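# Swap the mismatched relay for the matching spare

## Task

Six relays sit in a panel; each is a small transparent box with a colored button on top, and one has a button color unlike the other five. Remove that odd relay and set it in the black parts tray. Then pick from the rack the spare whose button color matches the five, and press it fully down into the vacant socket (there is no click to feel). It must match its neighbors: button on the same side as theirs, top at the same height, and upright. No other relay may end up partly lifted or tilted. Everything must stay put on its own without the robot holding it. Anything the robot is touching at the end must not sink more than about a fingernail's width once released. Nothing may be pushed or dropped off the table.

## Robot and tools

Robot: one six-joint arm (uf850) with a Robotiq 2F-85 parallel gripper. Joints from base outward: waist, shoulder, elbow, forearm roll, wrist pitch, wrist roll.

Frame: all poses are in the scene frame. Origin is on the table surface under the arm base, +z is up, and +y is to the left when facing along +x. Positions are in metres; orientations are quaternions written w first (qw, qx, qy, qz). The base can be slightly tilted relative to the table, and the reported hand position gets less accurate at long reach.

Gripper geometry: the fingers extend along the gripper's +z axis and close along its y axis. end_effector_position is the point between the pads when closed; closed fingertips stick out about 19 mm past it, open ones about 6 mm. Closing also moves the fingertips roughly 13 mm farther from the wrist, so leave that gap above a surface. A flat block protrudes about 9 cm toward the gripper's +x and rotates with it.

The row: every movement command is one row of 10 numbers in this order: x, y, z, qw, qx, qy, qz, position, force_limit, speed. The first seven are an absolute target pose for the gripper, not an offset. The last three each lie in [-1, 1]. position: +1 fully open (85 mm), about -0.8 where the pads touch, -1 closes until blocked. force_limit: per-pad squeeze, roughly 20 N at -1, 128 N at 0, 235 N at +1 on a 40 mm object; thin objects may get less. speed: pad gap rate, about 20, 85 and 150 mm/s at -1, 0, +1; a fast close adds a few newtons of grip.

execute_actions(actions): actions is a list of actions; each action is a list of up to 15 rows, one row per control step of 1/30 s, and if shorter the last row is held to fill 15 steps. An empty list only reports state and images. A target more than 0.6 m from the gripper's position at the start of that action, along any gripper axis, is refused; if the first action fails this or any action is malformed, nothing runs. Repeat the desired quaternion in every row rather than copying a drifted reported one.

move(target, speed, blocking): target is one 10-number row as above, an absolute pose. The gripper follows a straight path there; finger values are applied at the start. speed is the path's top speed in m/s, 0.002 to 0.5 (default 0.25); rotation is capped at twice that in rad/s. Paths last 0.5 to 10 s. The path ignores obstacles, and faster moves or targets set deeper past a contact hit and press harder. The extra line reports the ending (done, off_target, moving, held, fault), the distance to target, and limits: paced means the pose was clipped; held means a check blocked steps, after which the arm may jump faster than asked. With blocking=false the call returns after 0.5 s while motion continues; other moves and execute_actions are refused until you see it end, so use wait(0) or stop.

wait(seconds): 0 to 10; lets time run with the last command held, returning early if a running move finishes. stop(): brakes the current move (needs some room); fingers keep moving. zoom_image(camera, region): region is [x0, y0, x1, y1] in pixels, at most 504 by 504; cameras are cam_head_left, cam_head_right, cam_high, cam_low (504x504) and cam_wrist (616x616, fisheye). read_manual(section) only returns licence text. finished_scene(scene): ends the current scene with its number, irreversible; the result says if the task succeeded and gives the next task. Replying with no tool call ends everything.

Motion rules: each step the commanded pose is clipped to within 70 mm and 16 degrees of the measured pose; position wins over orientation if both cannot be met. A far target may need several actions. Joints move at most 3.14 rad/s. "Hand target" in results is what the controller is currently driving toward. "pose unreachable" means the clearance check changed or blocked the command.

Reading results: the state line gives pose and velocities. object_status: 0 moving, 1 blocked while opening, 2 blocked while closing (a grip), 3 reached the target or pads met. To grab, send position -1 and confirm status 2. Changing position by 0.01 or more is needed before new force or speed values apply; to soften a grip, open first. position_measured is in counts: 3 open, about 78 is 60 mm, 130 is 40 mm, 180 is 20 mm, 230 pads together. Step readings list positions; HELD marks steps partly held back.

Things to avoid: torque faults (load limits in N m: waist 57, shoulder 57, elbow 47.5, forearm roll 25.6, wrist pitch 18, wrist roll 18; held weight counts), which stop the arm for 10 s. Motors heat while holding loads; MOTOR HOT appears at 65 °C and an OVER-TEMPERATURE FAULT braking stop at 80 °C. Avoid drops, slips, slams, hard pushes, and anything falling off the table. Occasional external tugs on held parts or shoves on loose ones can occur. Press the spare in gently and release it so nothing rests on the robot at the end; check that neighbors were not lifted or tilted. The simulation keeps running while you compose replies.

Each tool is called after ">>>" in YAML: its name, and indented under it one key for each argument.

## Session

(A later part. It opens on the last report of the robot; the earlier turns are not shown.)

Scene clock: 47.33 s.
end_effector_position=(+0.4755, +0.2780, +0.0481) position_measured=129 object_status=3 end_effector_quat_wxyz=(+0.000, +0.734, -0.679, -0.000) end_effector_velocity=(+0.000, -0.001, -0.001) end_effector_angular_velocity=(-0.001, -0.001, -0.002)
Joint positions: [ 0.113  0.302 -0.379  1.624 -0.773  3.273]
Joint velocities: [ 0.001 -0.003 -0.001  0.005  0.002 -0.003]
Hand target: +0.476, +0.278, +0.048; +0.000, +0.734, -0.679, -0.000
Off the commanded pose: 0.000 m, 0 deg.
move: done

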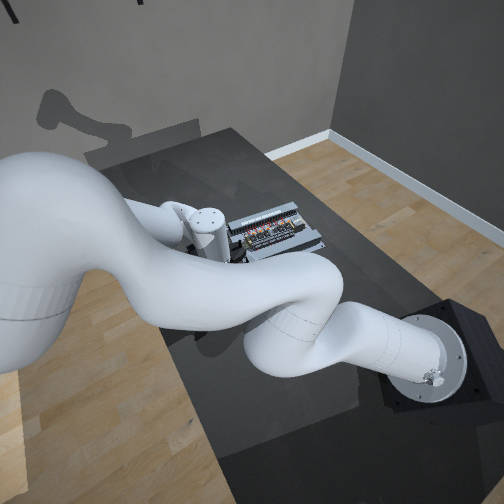

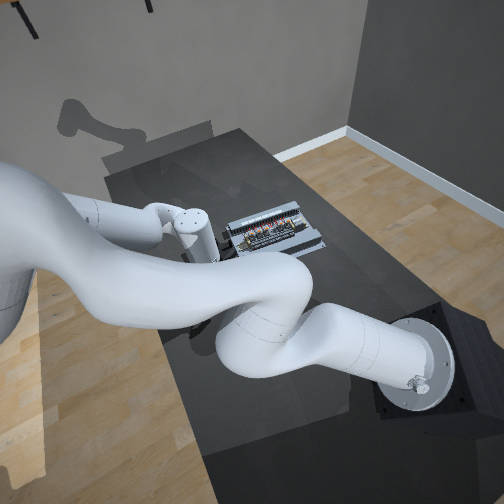

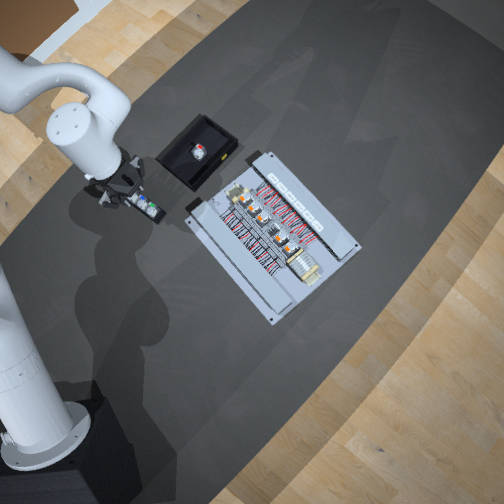

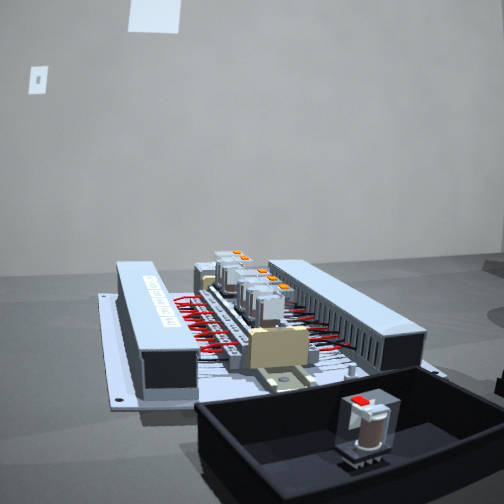

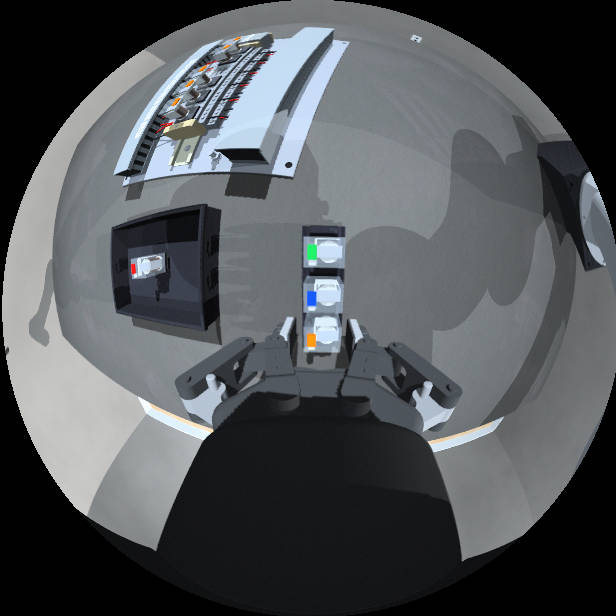

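Probably slightly shallower; go 2 mm lower, and compare at the same pose as before.

>>> move:
  target: [0.475,0.279,0.046,0,0.7343,-0.6788,0,0,-0.3,0]
  speed: 0.03

>>> move:
  target: [0.475,0.279,0.046,0,0.7343,-0.6788,0,-1,-0.3,-0.5]

>>> move:
  target: [0.475,0.279,0.13,0,0.7343,-0.6788,0,-1,-0.3,-0.5]
  speed: 0.08

>>> move:
  target: [0.625,-0.0287,0.13,0,0.7547,0.656,0,-1,-0.3,-0.5]
  speed: 0.4

>>> zoom_image:
  camera: "cam_low"
  region: [170,180,330,340]

>>> zoom_image:
  camera: "cam_wrist"
  region: [220,180,420,380]

Scene clock: 52.63 s.
end_effector_position=(+0.4750, +0.2790, +0.0460) position_measured=129 object_status=3 end_effector_quat_wxyz=(-0.000, +0.734, -0.679, -0.000) end_effector_velocity=(-0.000, -0.000, -0.001) end_effector_angular_velocity=(+0.000, +0.001, -0.001)
Joint positions: [ 0.121  0.3   -0.379  1.634 -0.768  3.269]
Joint velocities: [ 0.001 -0.002 -0.     0.001  0.    -0.   ]
Hand target: +0.475, +0.279, +0.046; -0.000, +0.734, -0.679, -0.000
Off the commanded pose: 0.000 m, 0 deg.
move: done

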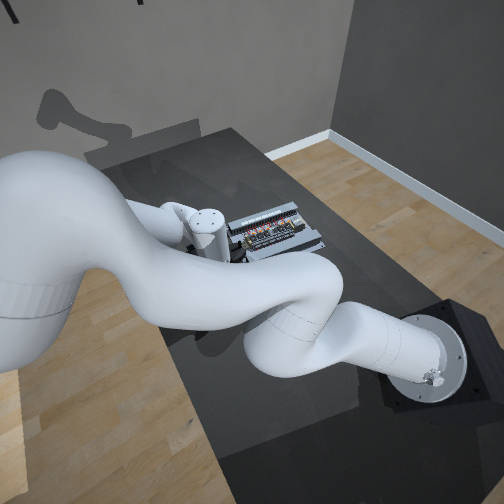

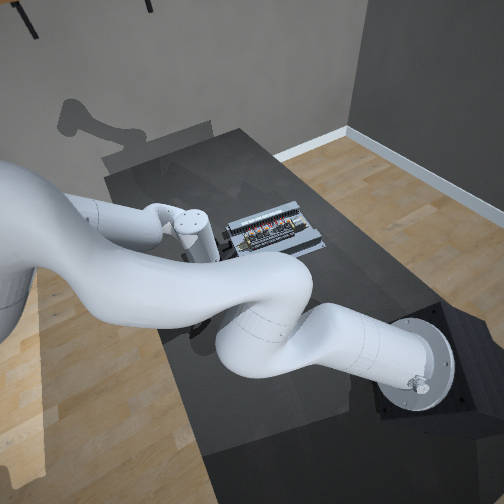

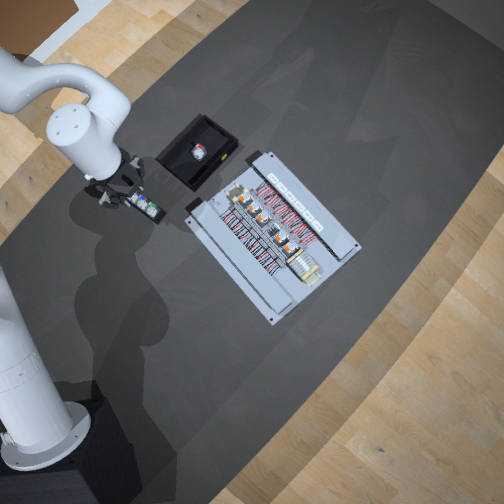

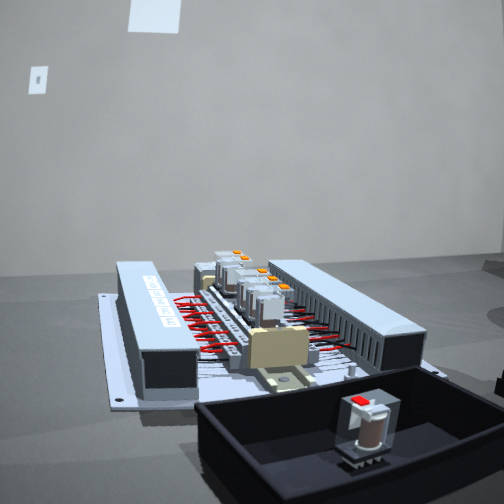

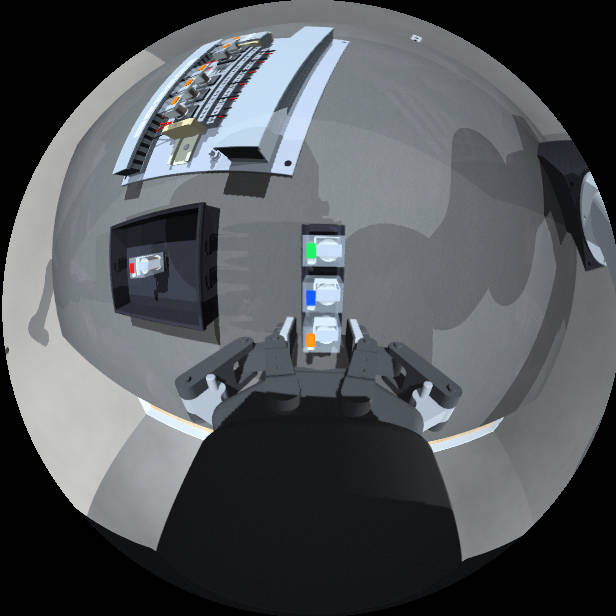

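Scene clock: 53.33 s.
end_effector_position=(+0.4750, +0.2790, +0.0460) position_measured=164 object_status=2 end_effector_quat_wxyz=(-0.000, +0.734, -0.679, +0.000) end_effector_velocity=(-0.000, -0.000, -0.000) end_effector_angular_velocity=(-0.000, +0.001, -0.001)
Joint positions: [ 0.121  0.3   -0.379  1.634 -0.768  3.269]
Joint velocities: [ 0.    -0.001 -0.     0.     0.     0.   ]
Hand target: +0.475, +0.279, +0.046; +0.000, +0.734, -0.679, -0.000
Off the commanded pose: 0.000 m, 0 deg.
move: done

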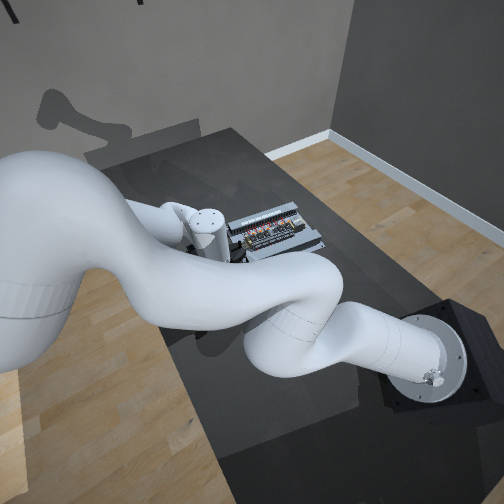

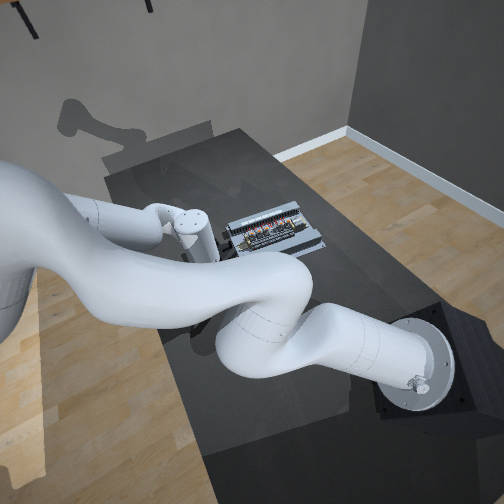

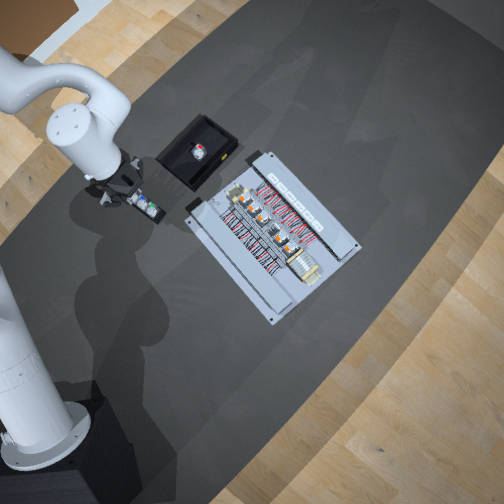

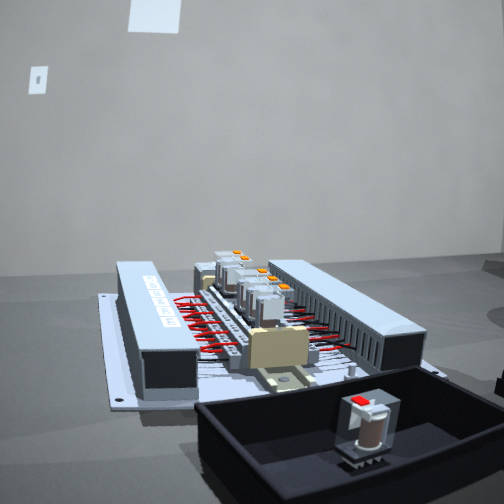

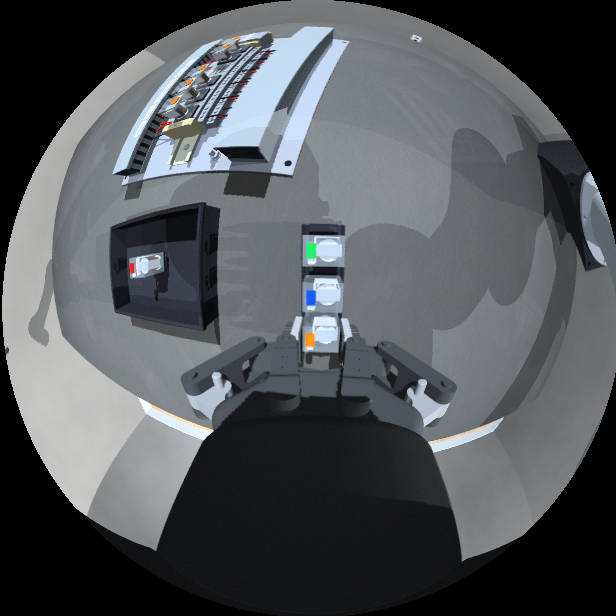

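Scene clock: 54.77 s.
end_effector_position=(+0.4748, +0.2790, +0.1299) position_measured=164 object_status=2 end_effector_quat_wxyz=(-0.000, +0.735, -0.679, +0.000) end_effector_velocity=(+0.000, -0.000, +0.001) end_effector_angular_velocity=(-0.000, -0.000, -0.001)
Joint positions: [-0.128  0.497 -0.366  1.312 -0.96   3.484]
Joint velocities: [-0.005  0.002 -0.    -0.004 -0.004  0.002]
Hand target: +0.475, +0.279, +0.130; -0.000, +0.735, -0.678, +0.000
Off the commanded pose: 0.000 m, 0 deg.
move: done

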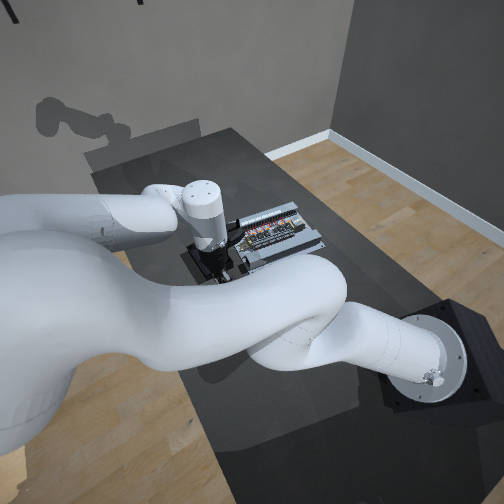

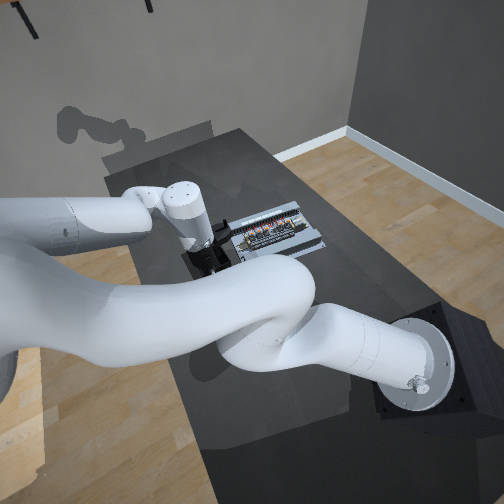

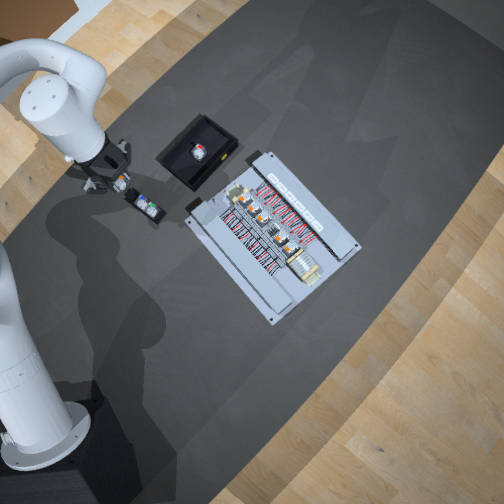

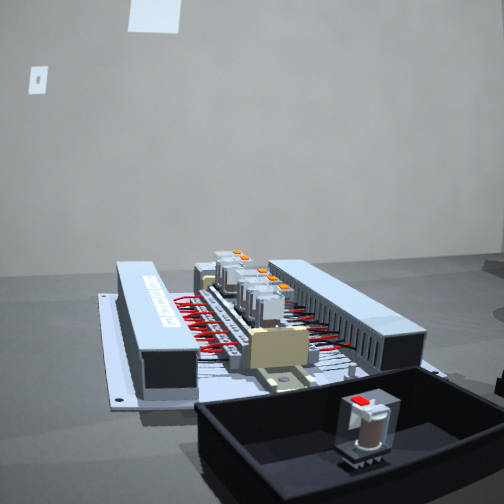

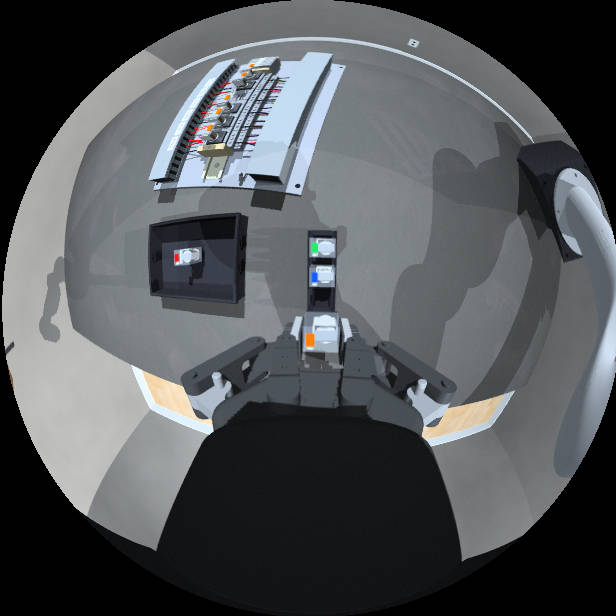

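Scene clock: 58.93 s.
end_effector_position=(+0.6255, -0.0292, +0.1303) position_measured=164 object_status=2 end_effector_quat_wxyz=(+0.001, +0.755, +0.656, -0.002) end_effector_velocity=(+0.001, -0.000, +0.001) end_effector_angular_velocity=(+0.000, -0.002, +0.007)
Joint positions: [-0.494 -0.493 -1.002  1.268 -1.086  0.094]
Joint velocities: [-0.001 -0.001 -0.002  0.    -0.001 -0.007]
Hand target: +0.625, -0.029, +0.130; +0.001, +0.755, +0.656, -0.002
Off the commanded pose: 0.001 m, 0 deg.
move: done

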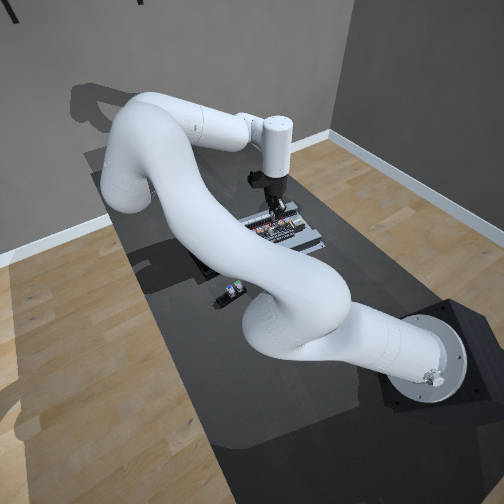

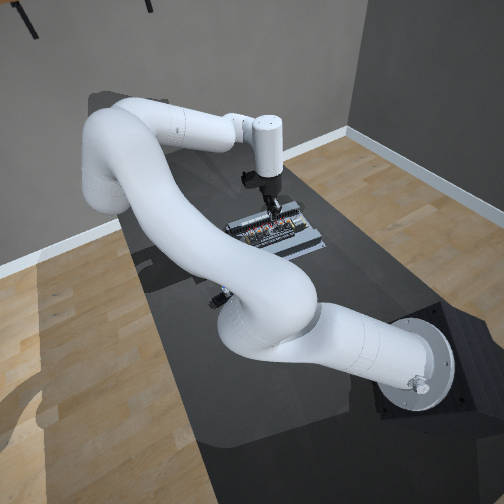

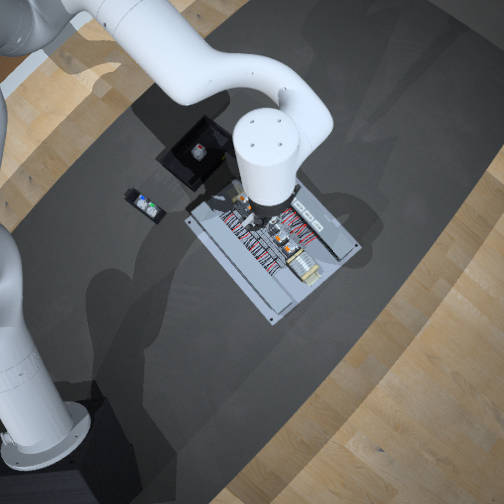

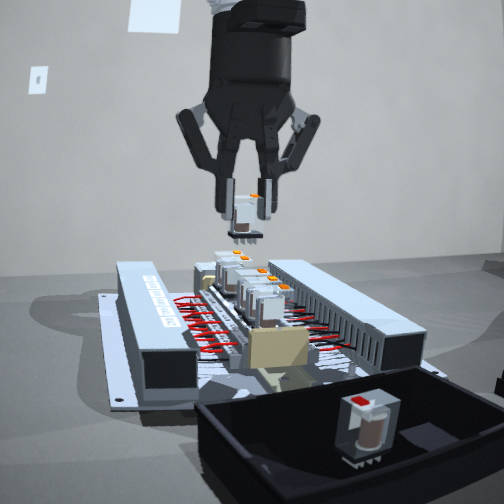

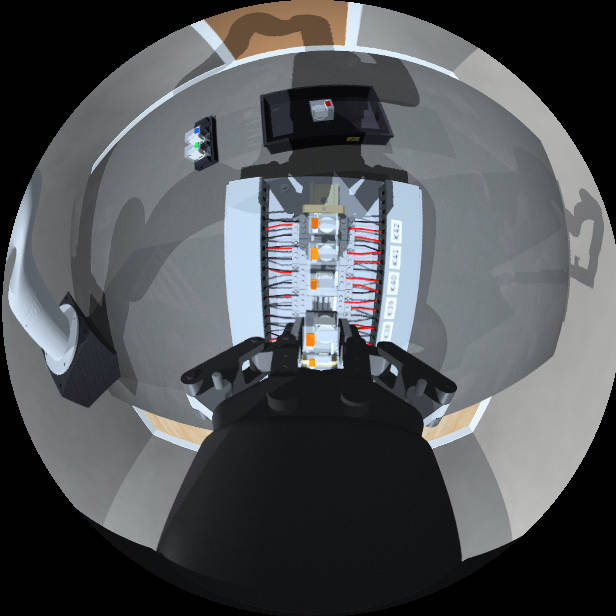

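Region (170, 180, 330, 340) of cam_low's 504x504 image, scaled by 3.150, with more detail than that image has.

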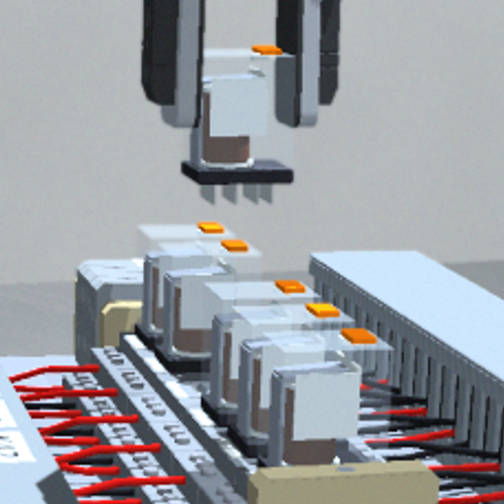

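Region (220, 180, 420, 380) of cam_wrist's 616x616 image, scaled by 2.520, with more detail than that image has.

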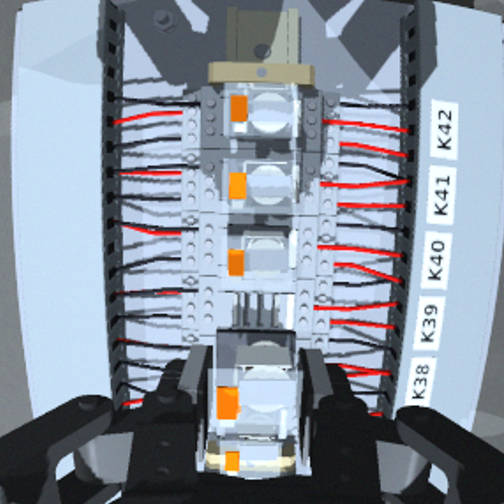

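Nearly identical grip.

>>> move:
  target: [0.625,-0.0288,0.079,0,0.7547,0.656,0,-1,-0.3,-0.5]
  speed: 0.05

>>> move:
  target: [0.625,-0.0288,0.067,0,0.7547,0.656,0,-1,-0.3,-0.5]
  speed: 0.008

>>> zoom_image:
  camera: "cam_low"
  region: [170,180,330,340]

>>> zoom_image:
  camera: "cam_wrist"
  region: [220,180,420,380]

Scene clock: 62.80 s.
end_effector_position=(+0.6251, -0.0288, +0.0791) position_measured=164 object_status=2 end_effector_quat_wxyz=(-0.000, +0.755, +0.656, +0.000) end_effector_velocity=(-0.000, -0.000, -0.001) end_effector_angular_velocity=(-0.000, +0.001, +0.001)
Joint positions: [-0.412 -0.545 -1.001  1.367 -1.039  0.045]
Joint velocities: [ 0.002 -0.001 -0.     0.     0.001 -0.002]
Hand target: +0.625, -0.029, +0.079; -0.000, +0.755, +0.656, +0.000
Off the commanded pose: 0.000 m, 0 deg.
move: done

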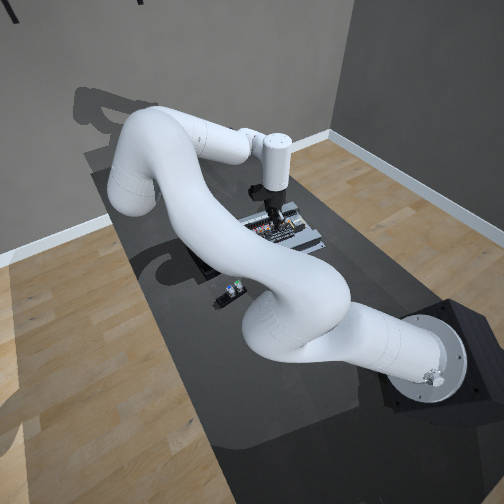

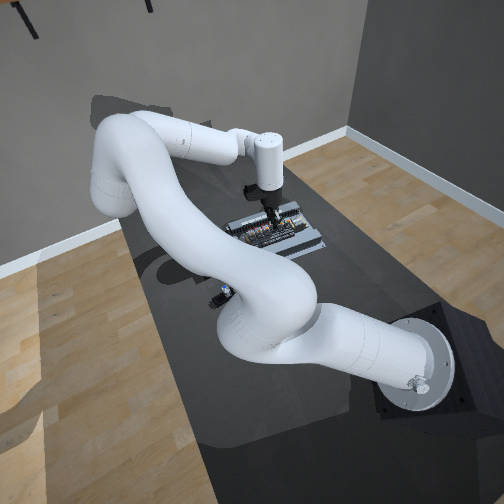

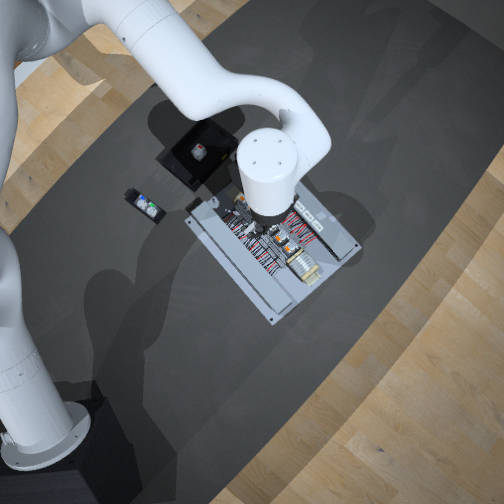

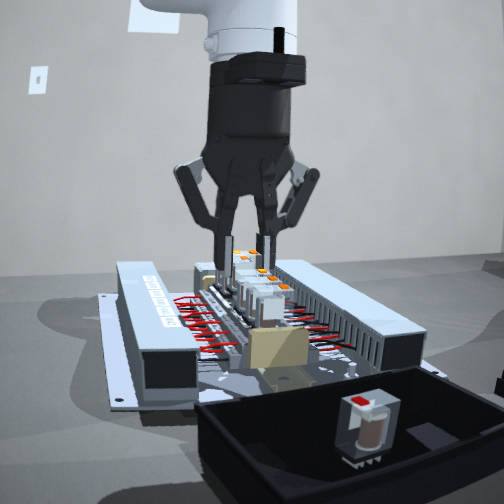

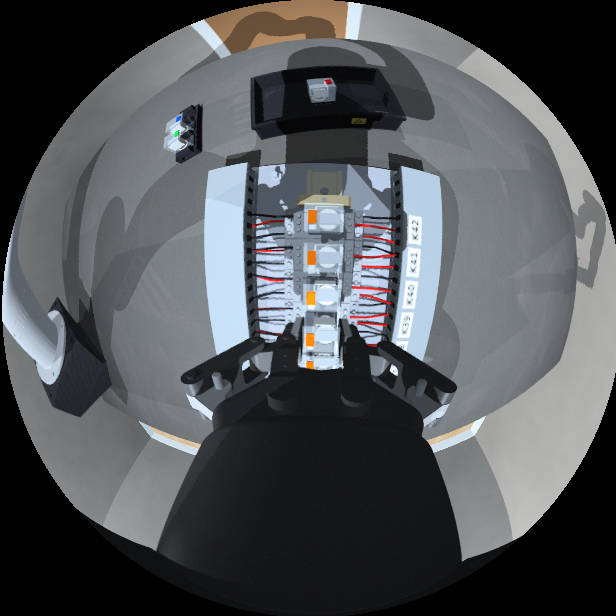

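Scene clock: 64.53 s.
end_effector_position=(+0.6251, -0.0292, +0.0676) position_measured=164 object_status=2 end_effector_quat_wxyz=(+0.000, +0.755, +0.656, -0.000) end_effector_velocity=(+0.000, -0.001, +0.000) end_effector_angular_velocity=(+0.002, -0.003, -0.002)
Joint positions: [-0.394 -0.559 -1.002  1.389 -1.029  0.034]
Joint velocities: [-0.002 -0.002 -0.     0.002 -0.003 -0.001]
Hand target: +0.625, -0.029, +0.067; -0.000, +0.755, +0.656, +0.000
Off the commanded pose: 0.001 m, 0 deg.
move: done

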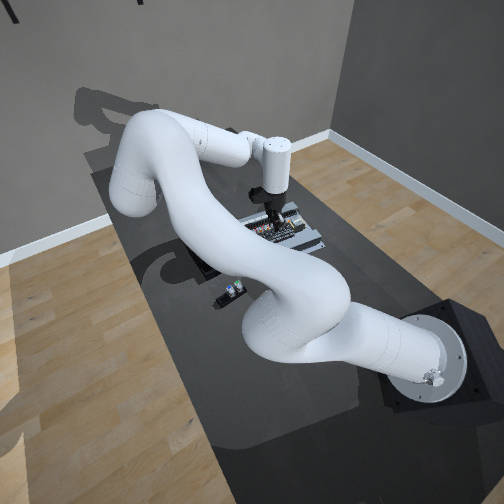

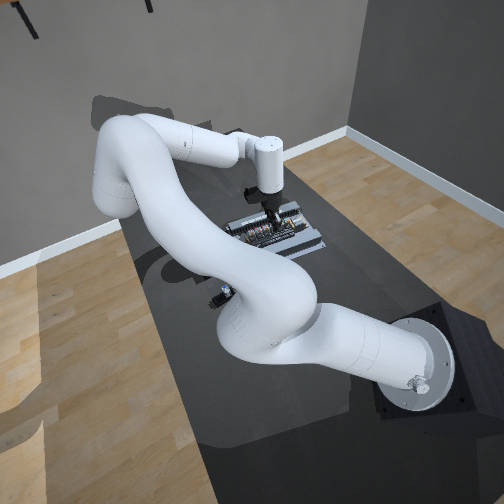

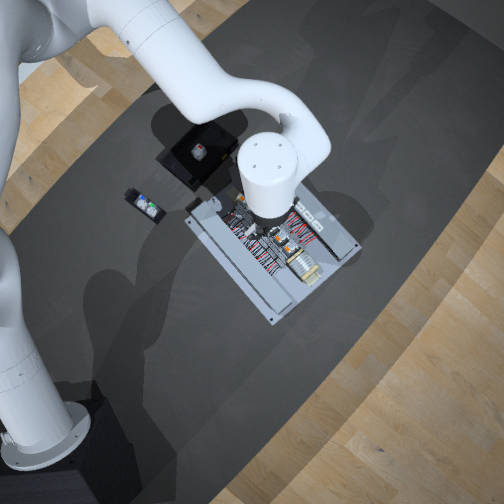

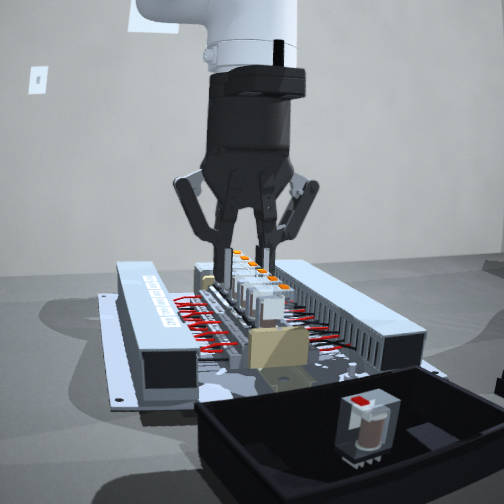

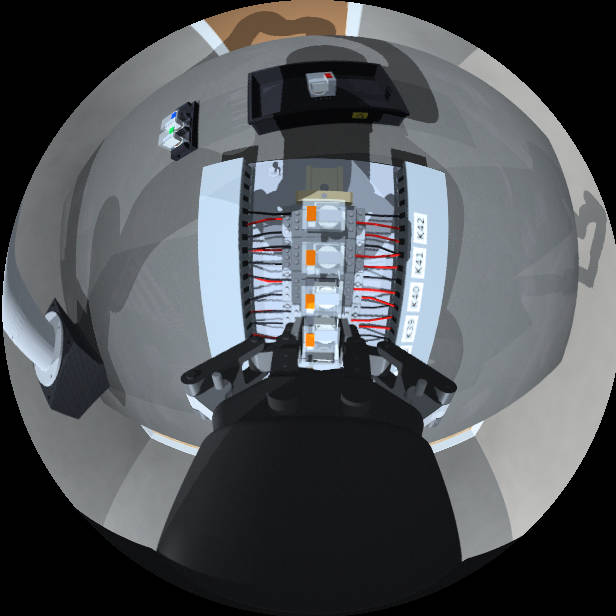

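Region (170, 180, 330, 340) of cam_low's 504x504 image, scaled by 3.150, with more detail than that image has.

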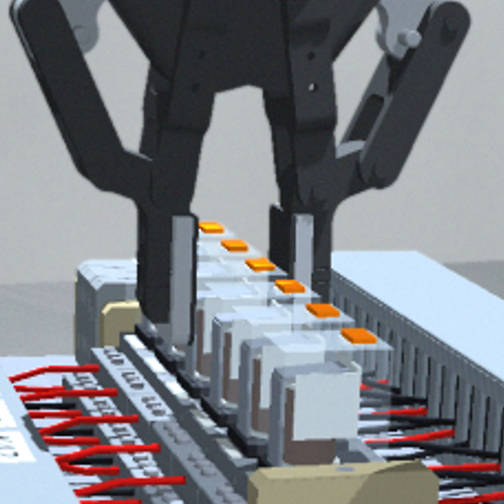

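Region (220, 180, 420, 380) of cam_wrist's 616x616 image, scaled by 2.520, with more detail than that image has.

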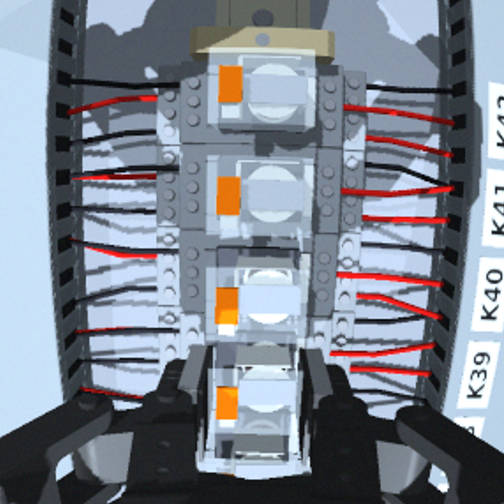

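>>> move:
  target: [0.625,-0.0288,0.067,0,0.7547,0.656,0,0,-0.3,0]

>>> move:
  target: [0.625,-0.0288,0.11,0,0.7547,0.656,0,0,-0.3,0]
  speed: 0.1

>>> zoom_image:
  camera: "cam_low"
  region: [170,180,330,340]

>>> finished_scene:
  scene: 1

Scene clock: 67.47 s.
end_effector_position=(+0.6250, -0.0288, +0.0670) position_measured=129 object_status=3 end_effector_quat_wxyz=(-0.000, +0.755, +0.656, +0.000) end_effector_velocity=(-0.000, -0.000, +0.000) end_effector_angular_velocity=(-0.001, +0.000, +0.001)
Joint positions: [-0.393 -0.559 -1.002  1.39  -1.029  0.034]
Joint velocities: [-0.     0.001  0.001 -0.     0.001 -0.   ]
Hand target: +0.625, -0.029, +0.067; -0.000, +0.755, +0.656, +0.000
Off the commanded pose: 0.000 m, 0 deg.
move: done

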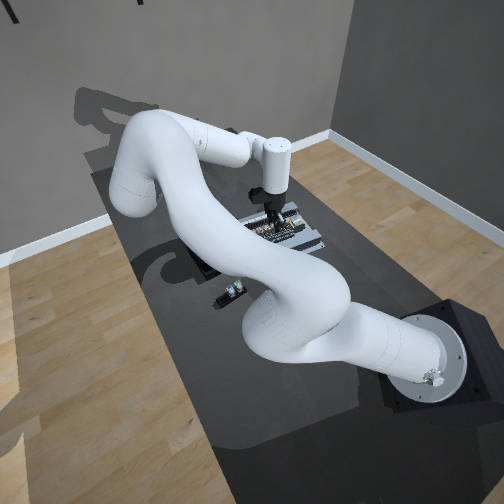

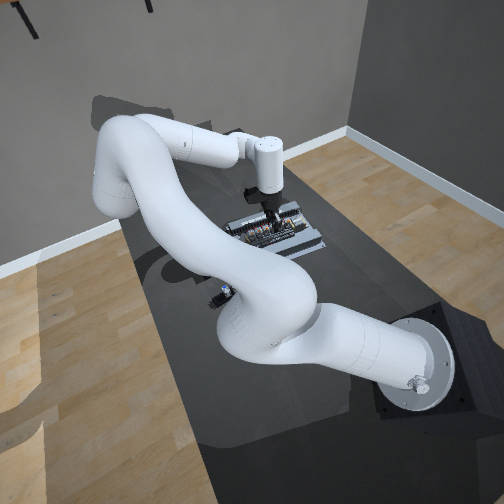

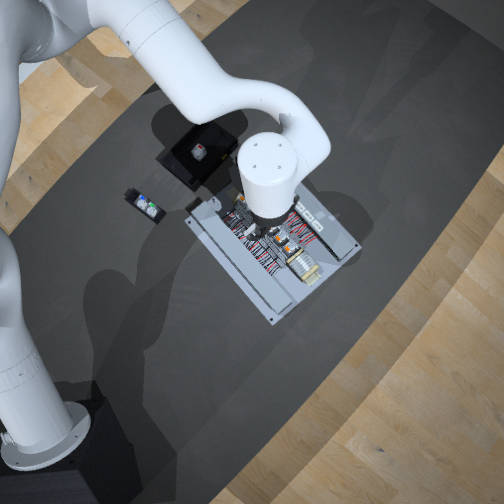

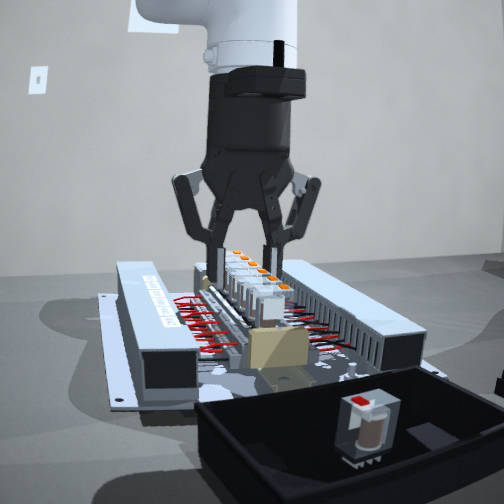

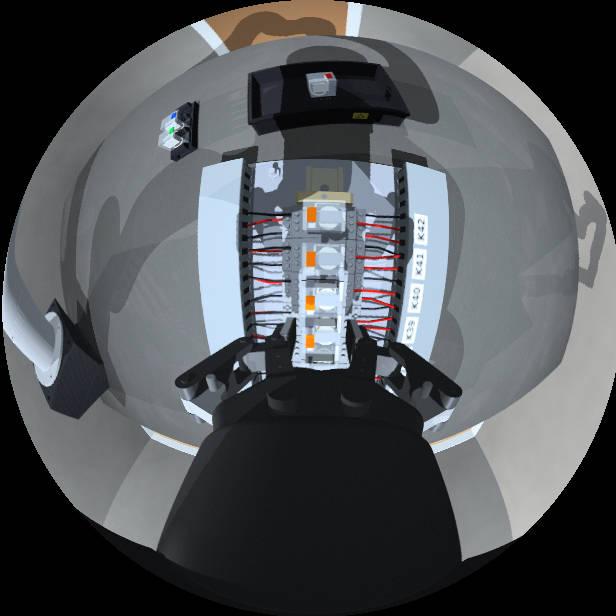

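Scene clock: 68.27 s.
end_effector_position=(+0.6248, -0.0288, +0.1098) position_measured=129 object_status=3 end_effector_quat_wxyz=(-0.000, +0.755, +0.656, -0.000) end_effector_velocity=(-0.000, -0.000, +0.002) end_effector_angular_velocity=(+0.000, +0.000, -0.001)
Joint positions: [-0.462 -0.513 -0.998  1.308 -1.068  0.073]
Joint velocities: [-0.003  0.001 -0.    -0.003 -0.002  0.002]
Hand target: +0.625, -0.029, +0.110; +0.000, +0.755, +0.656, -0.000
Off the commanded pose: 0.000 m, 0 deg.
move: done

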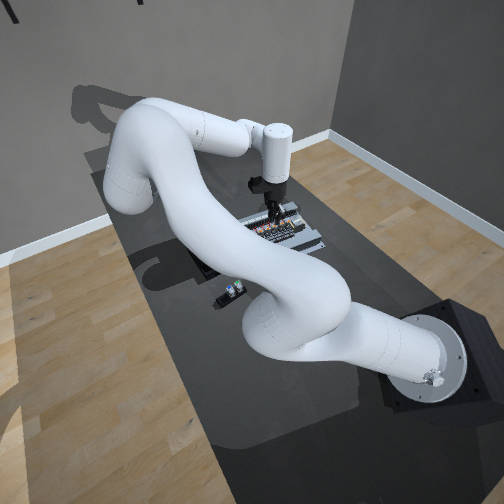

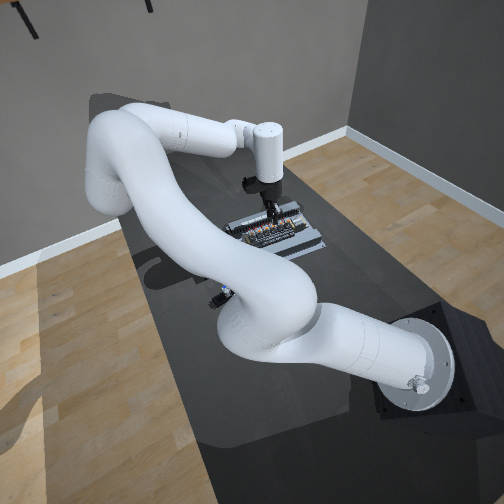

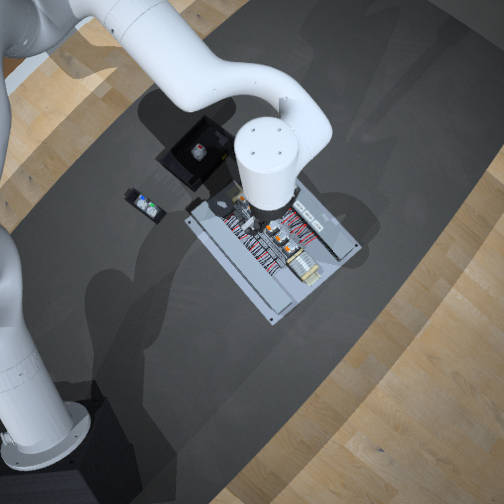

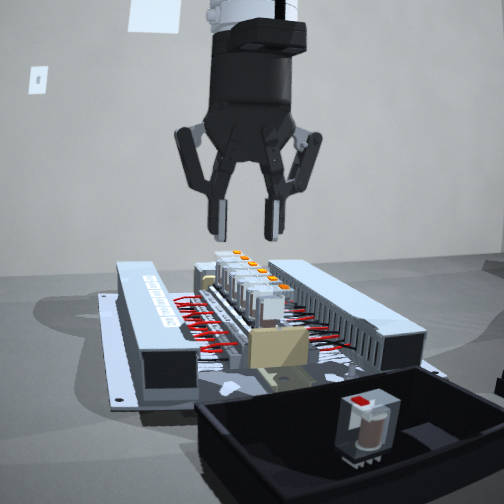

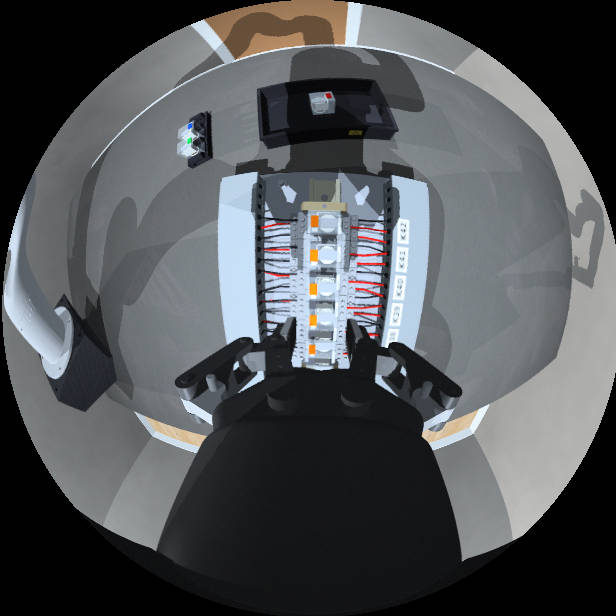

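Region (170, 180, 330, 340) of cam_low's 504x504 image, scaled by 3.150, with more detail than that image has.

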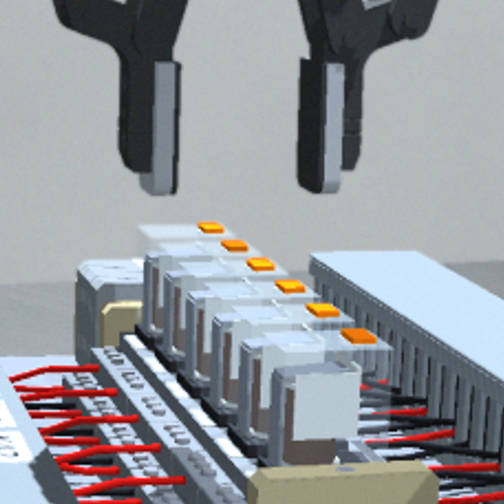

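The scene is finished: the task was done.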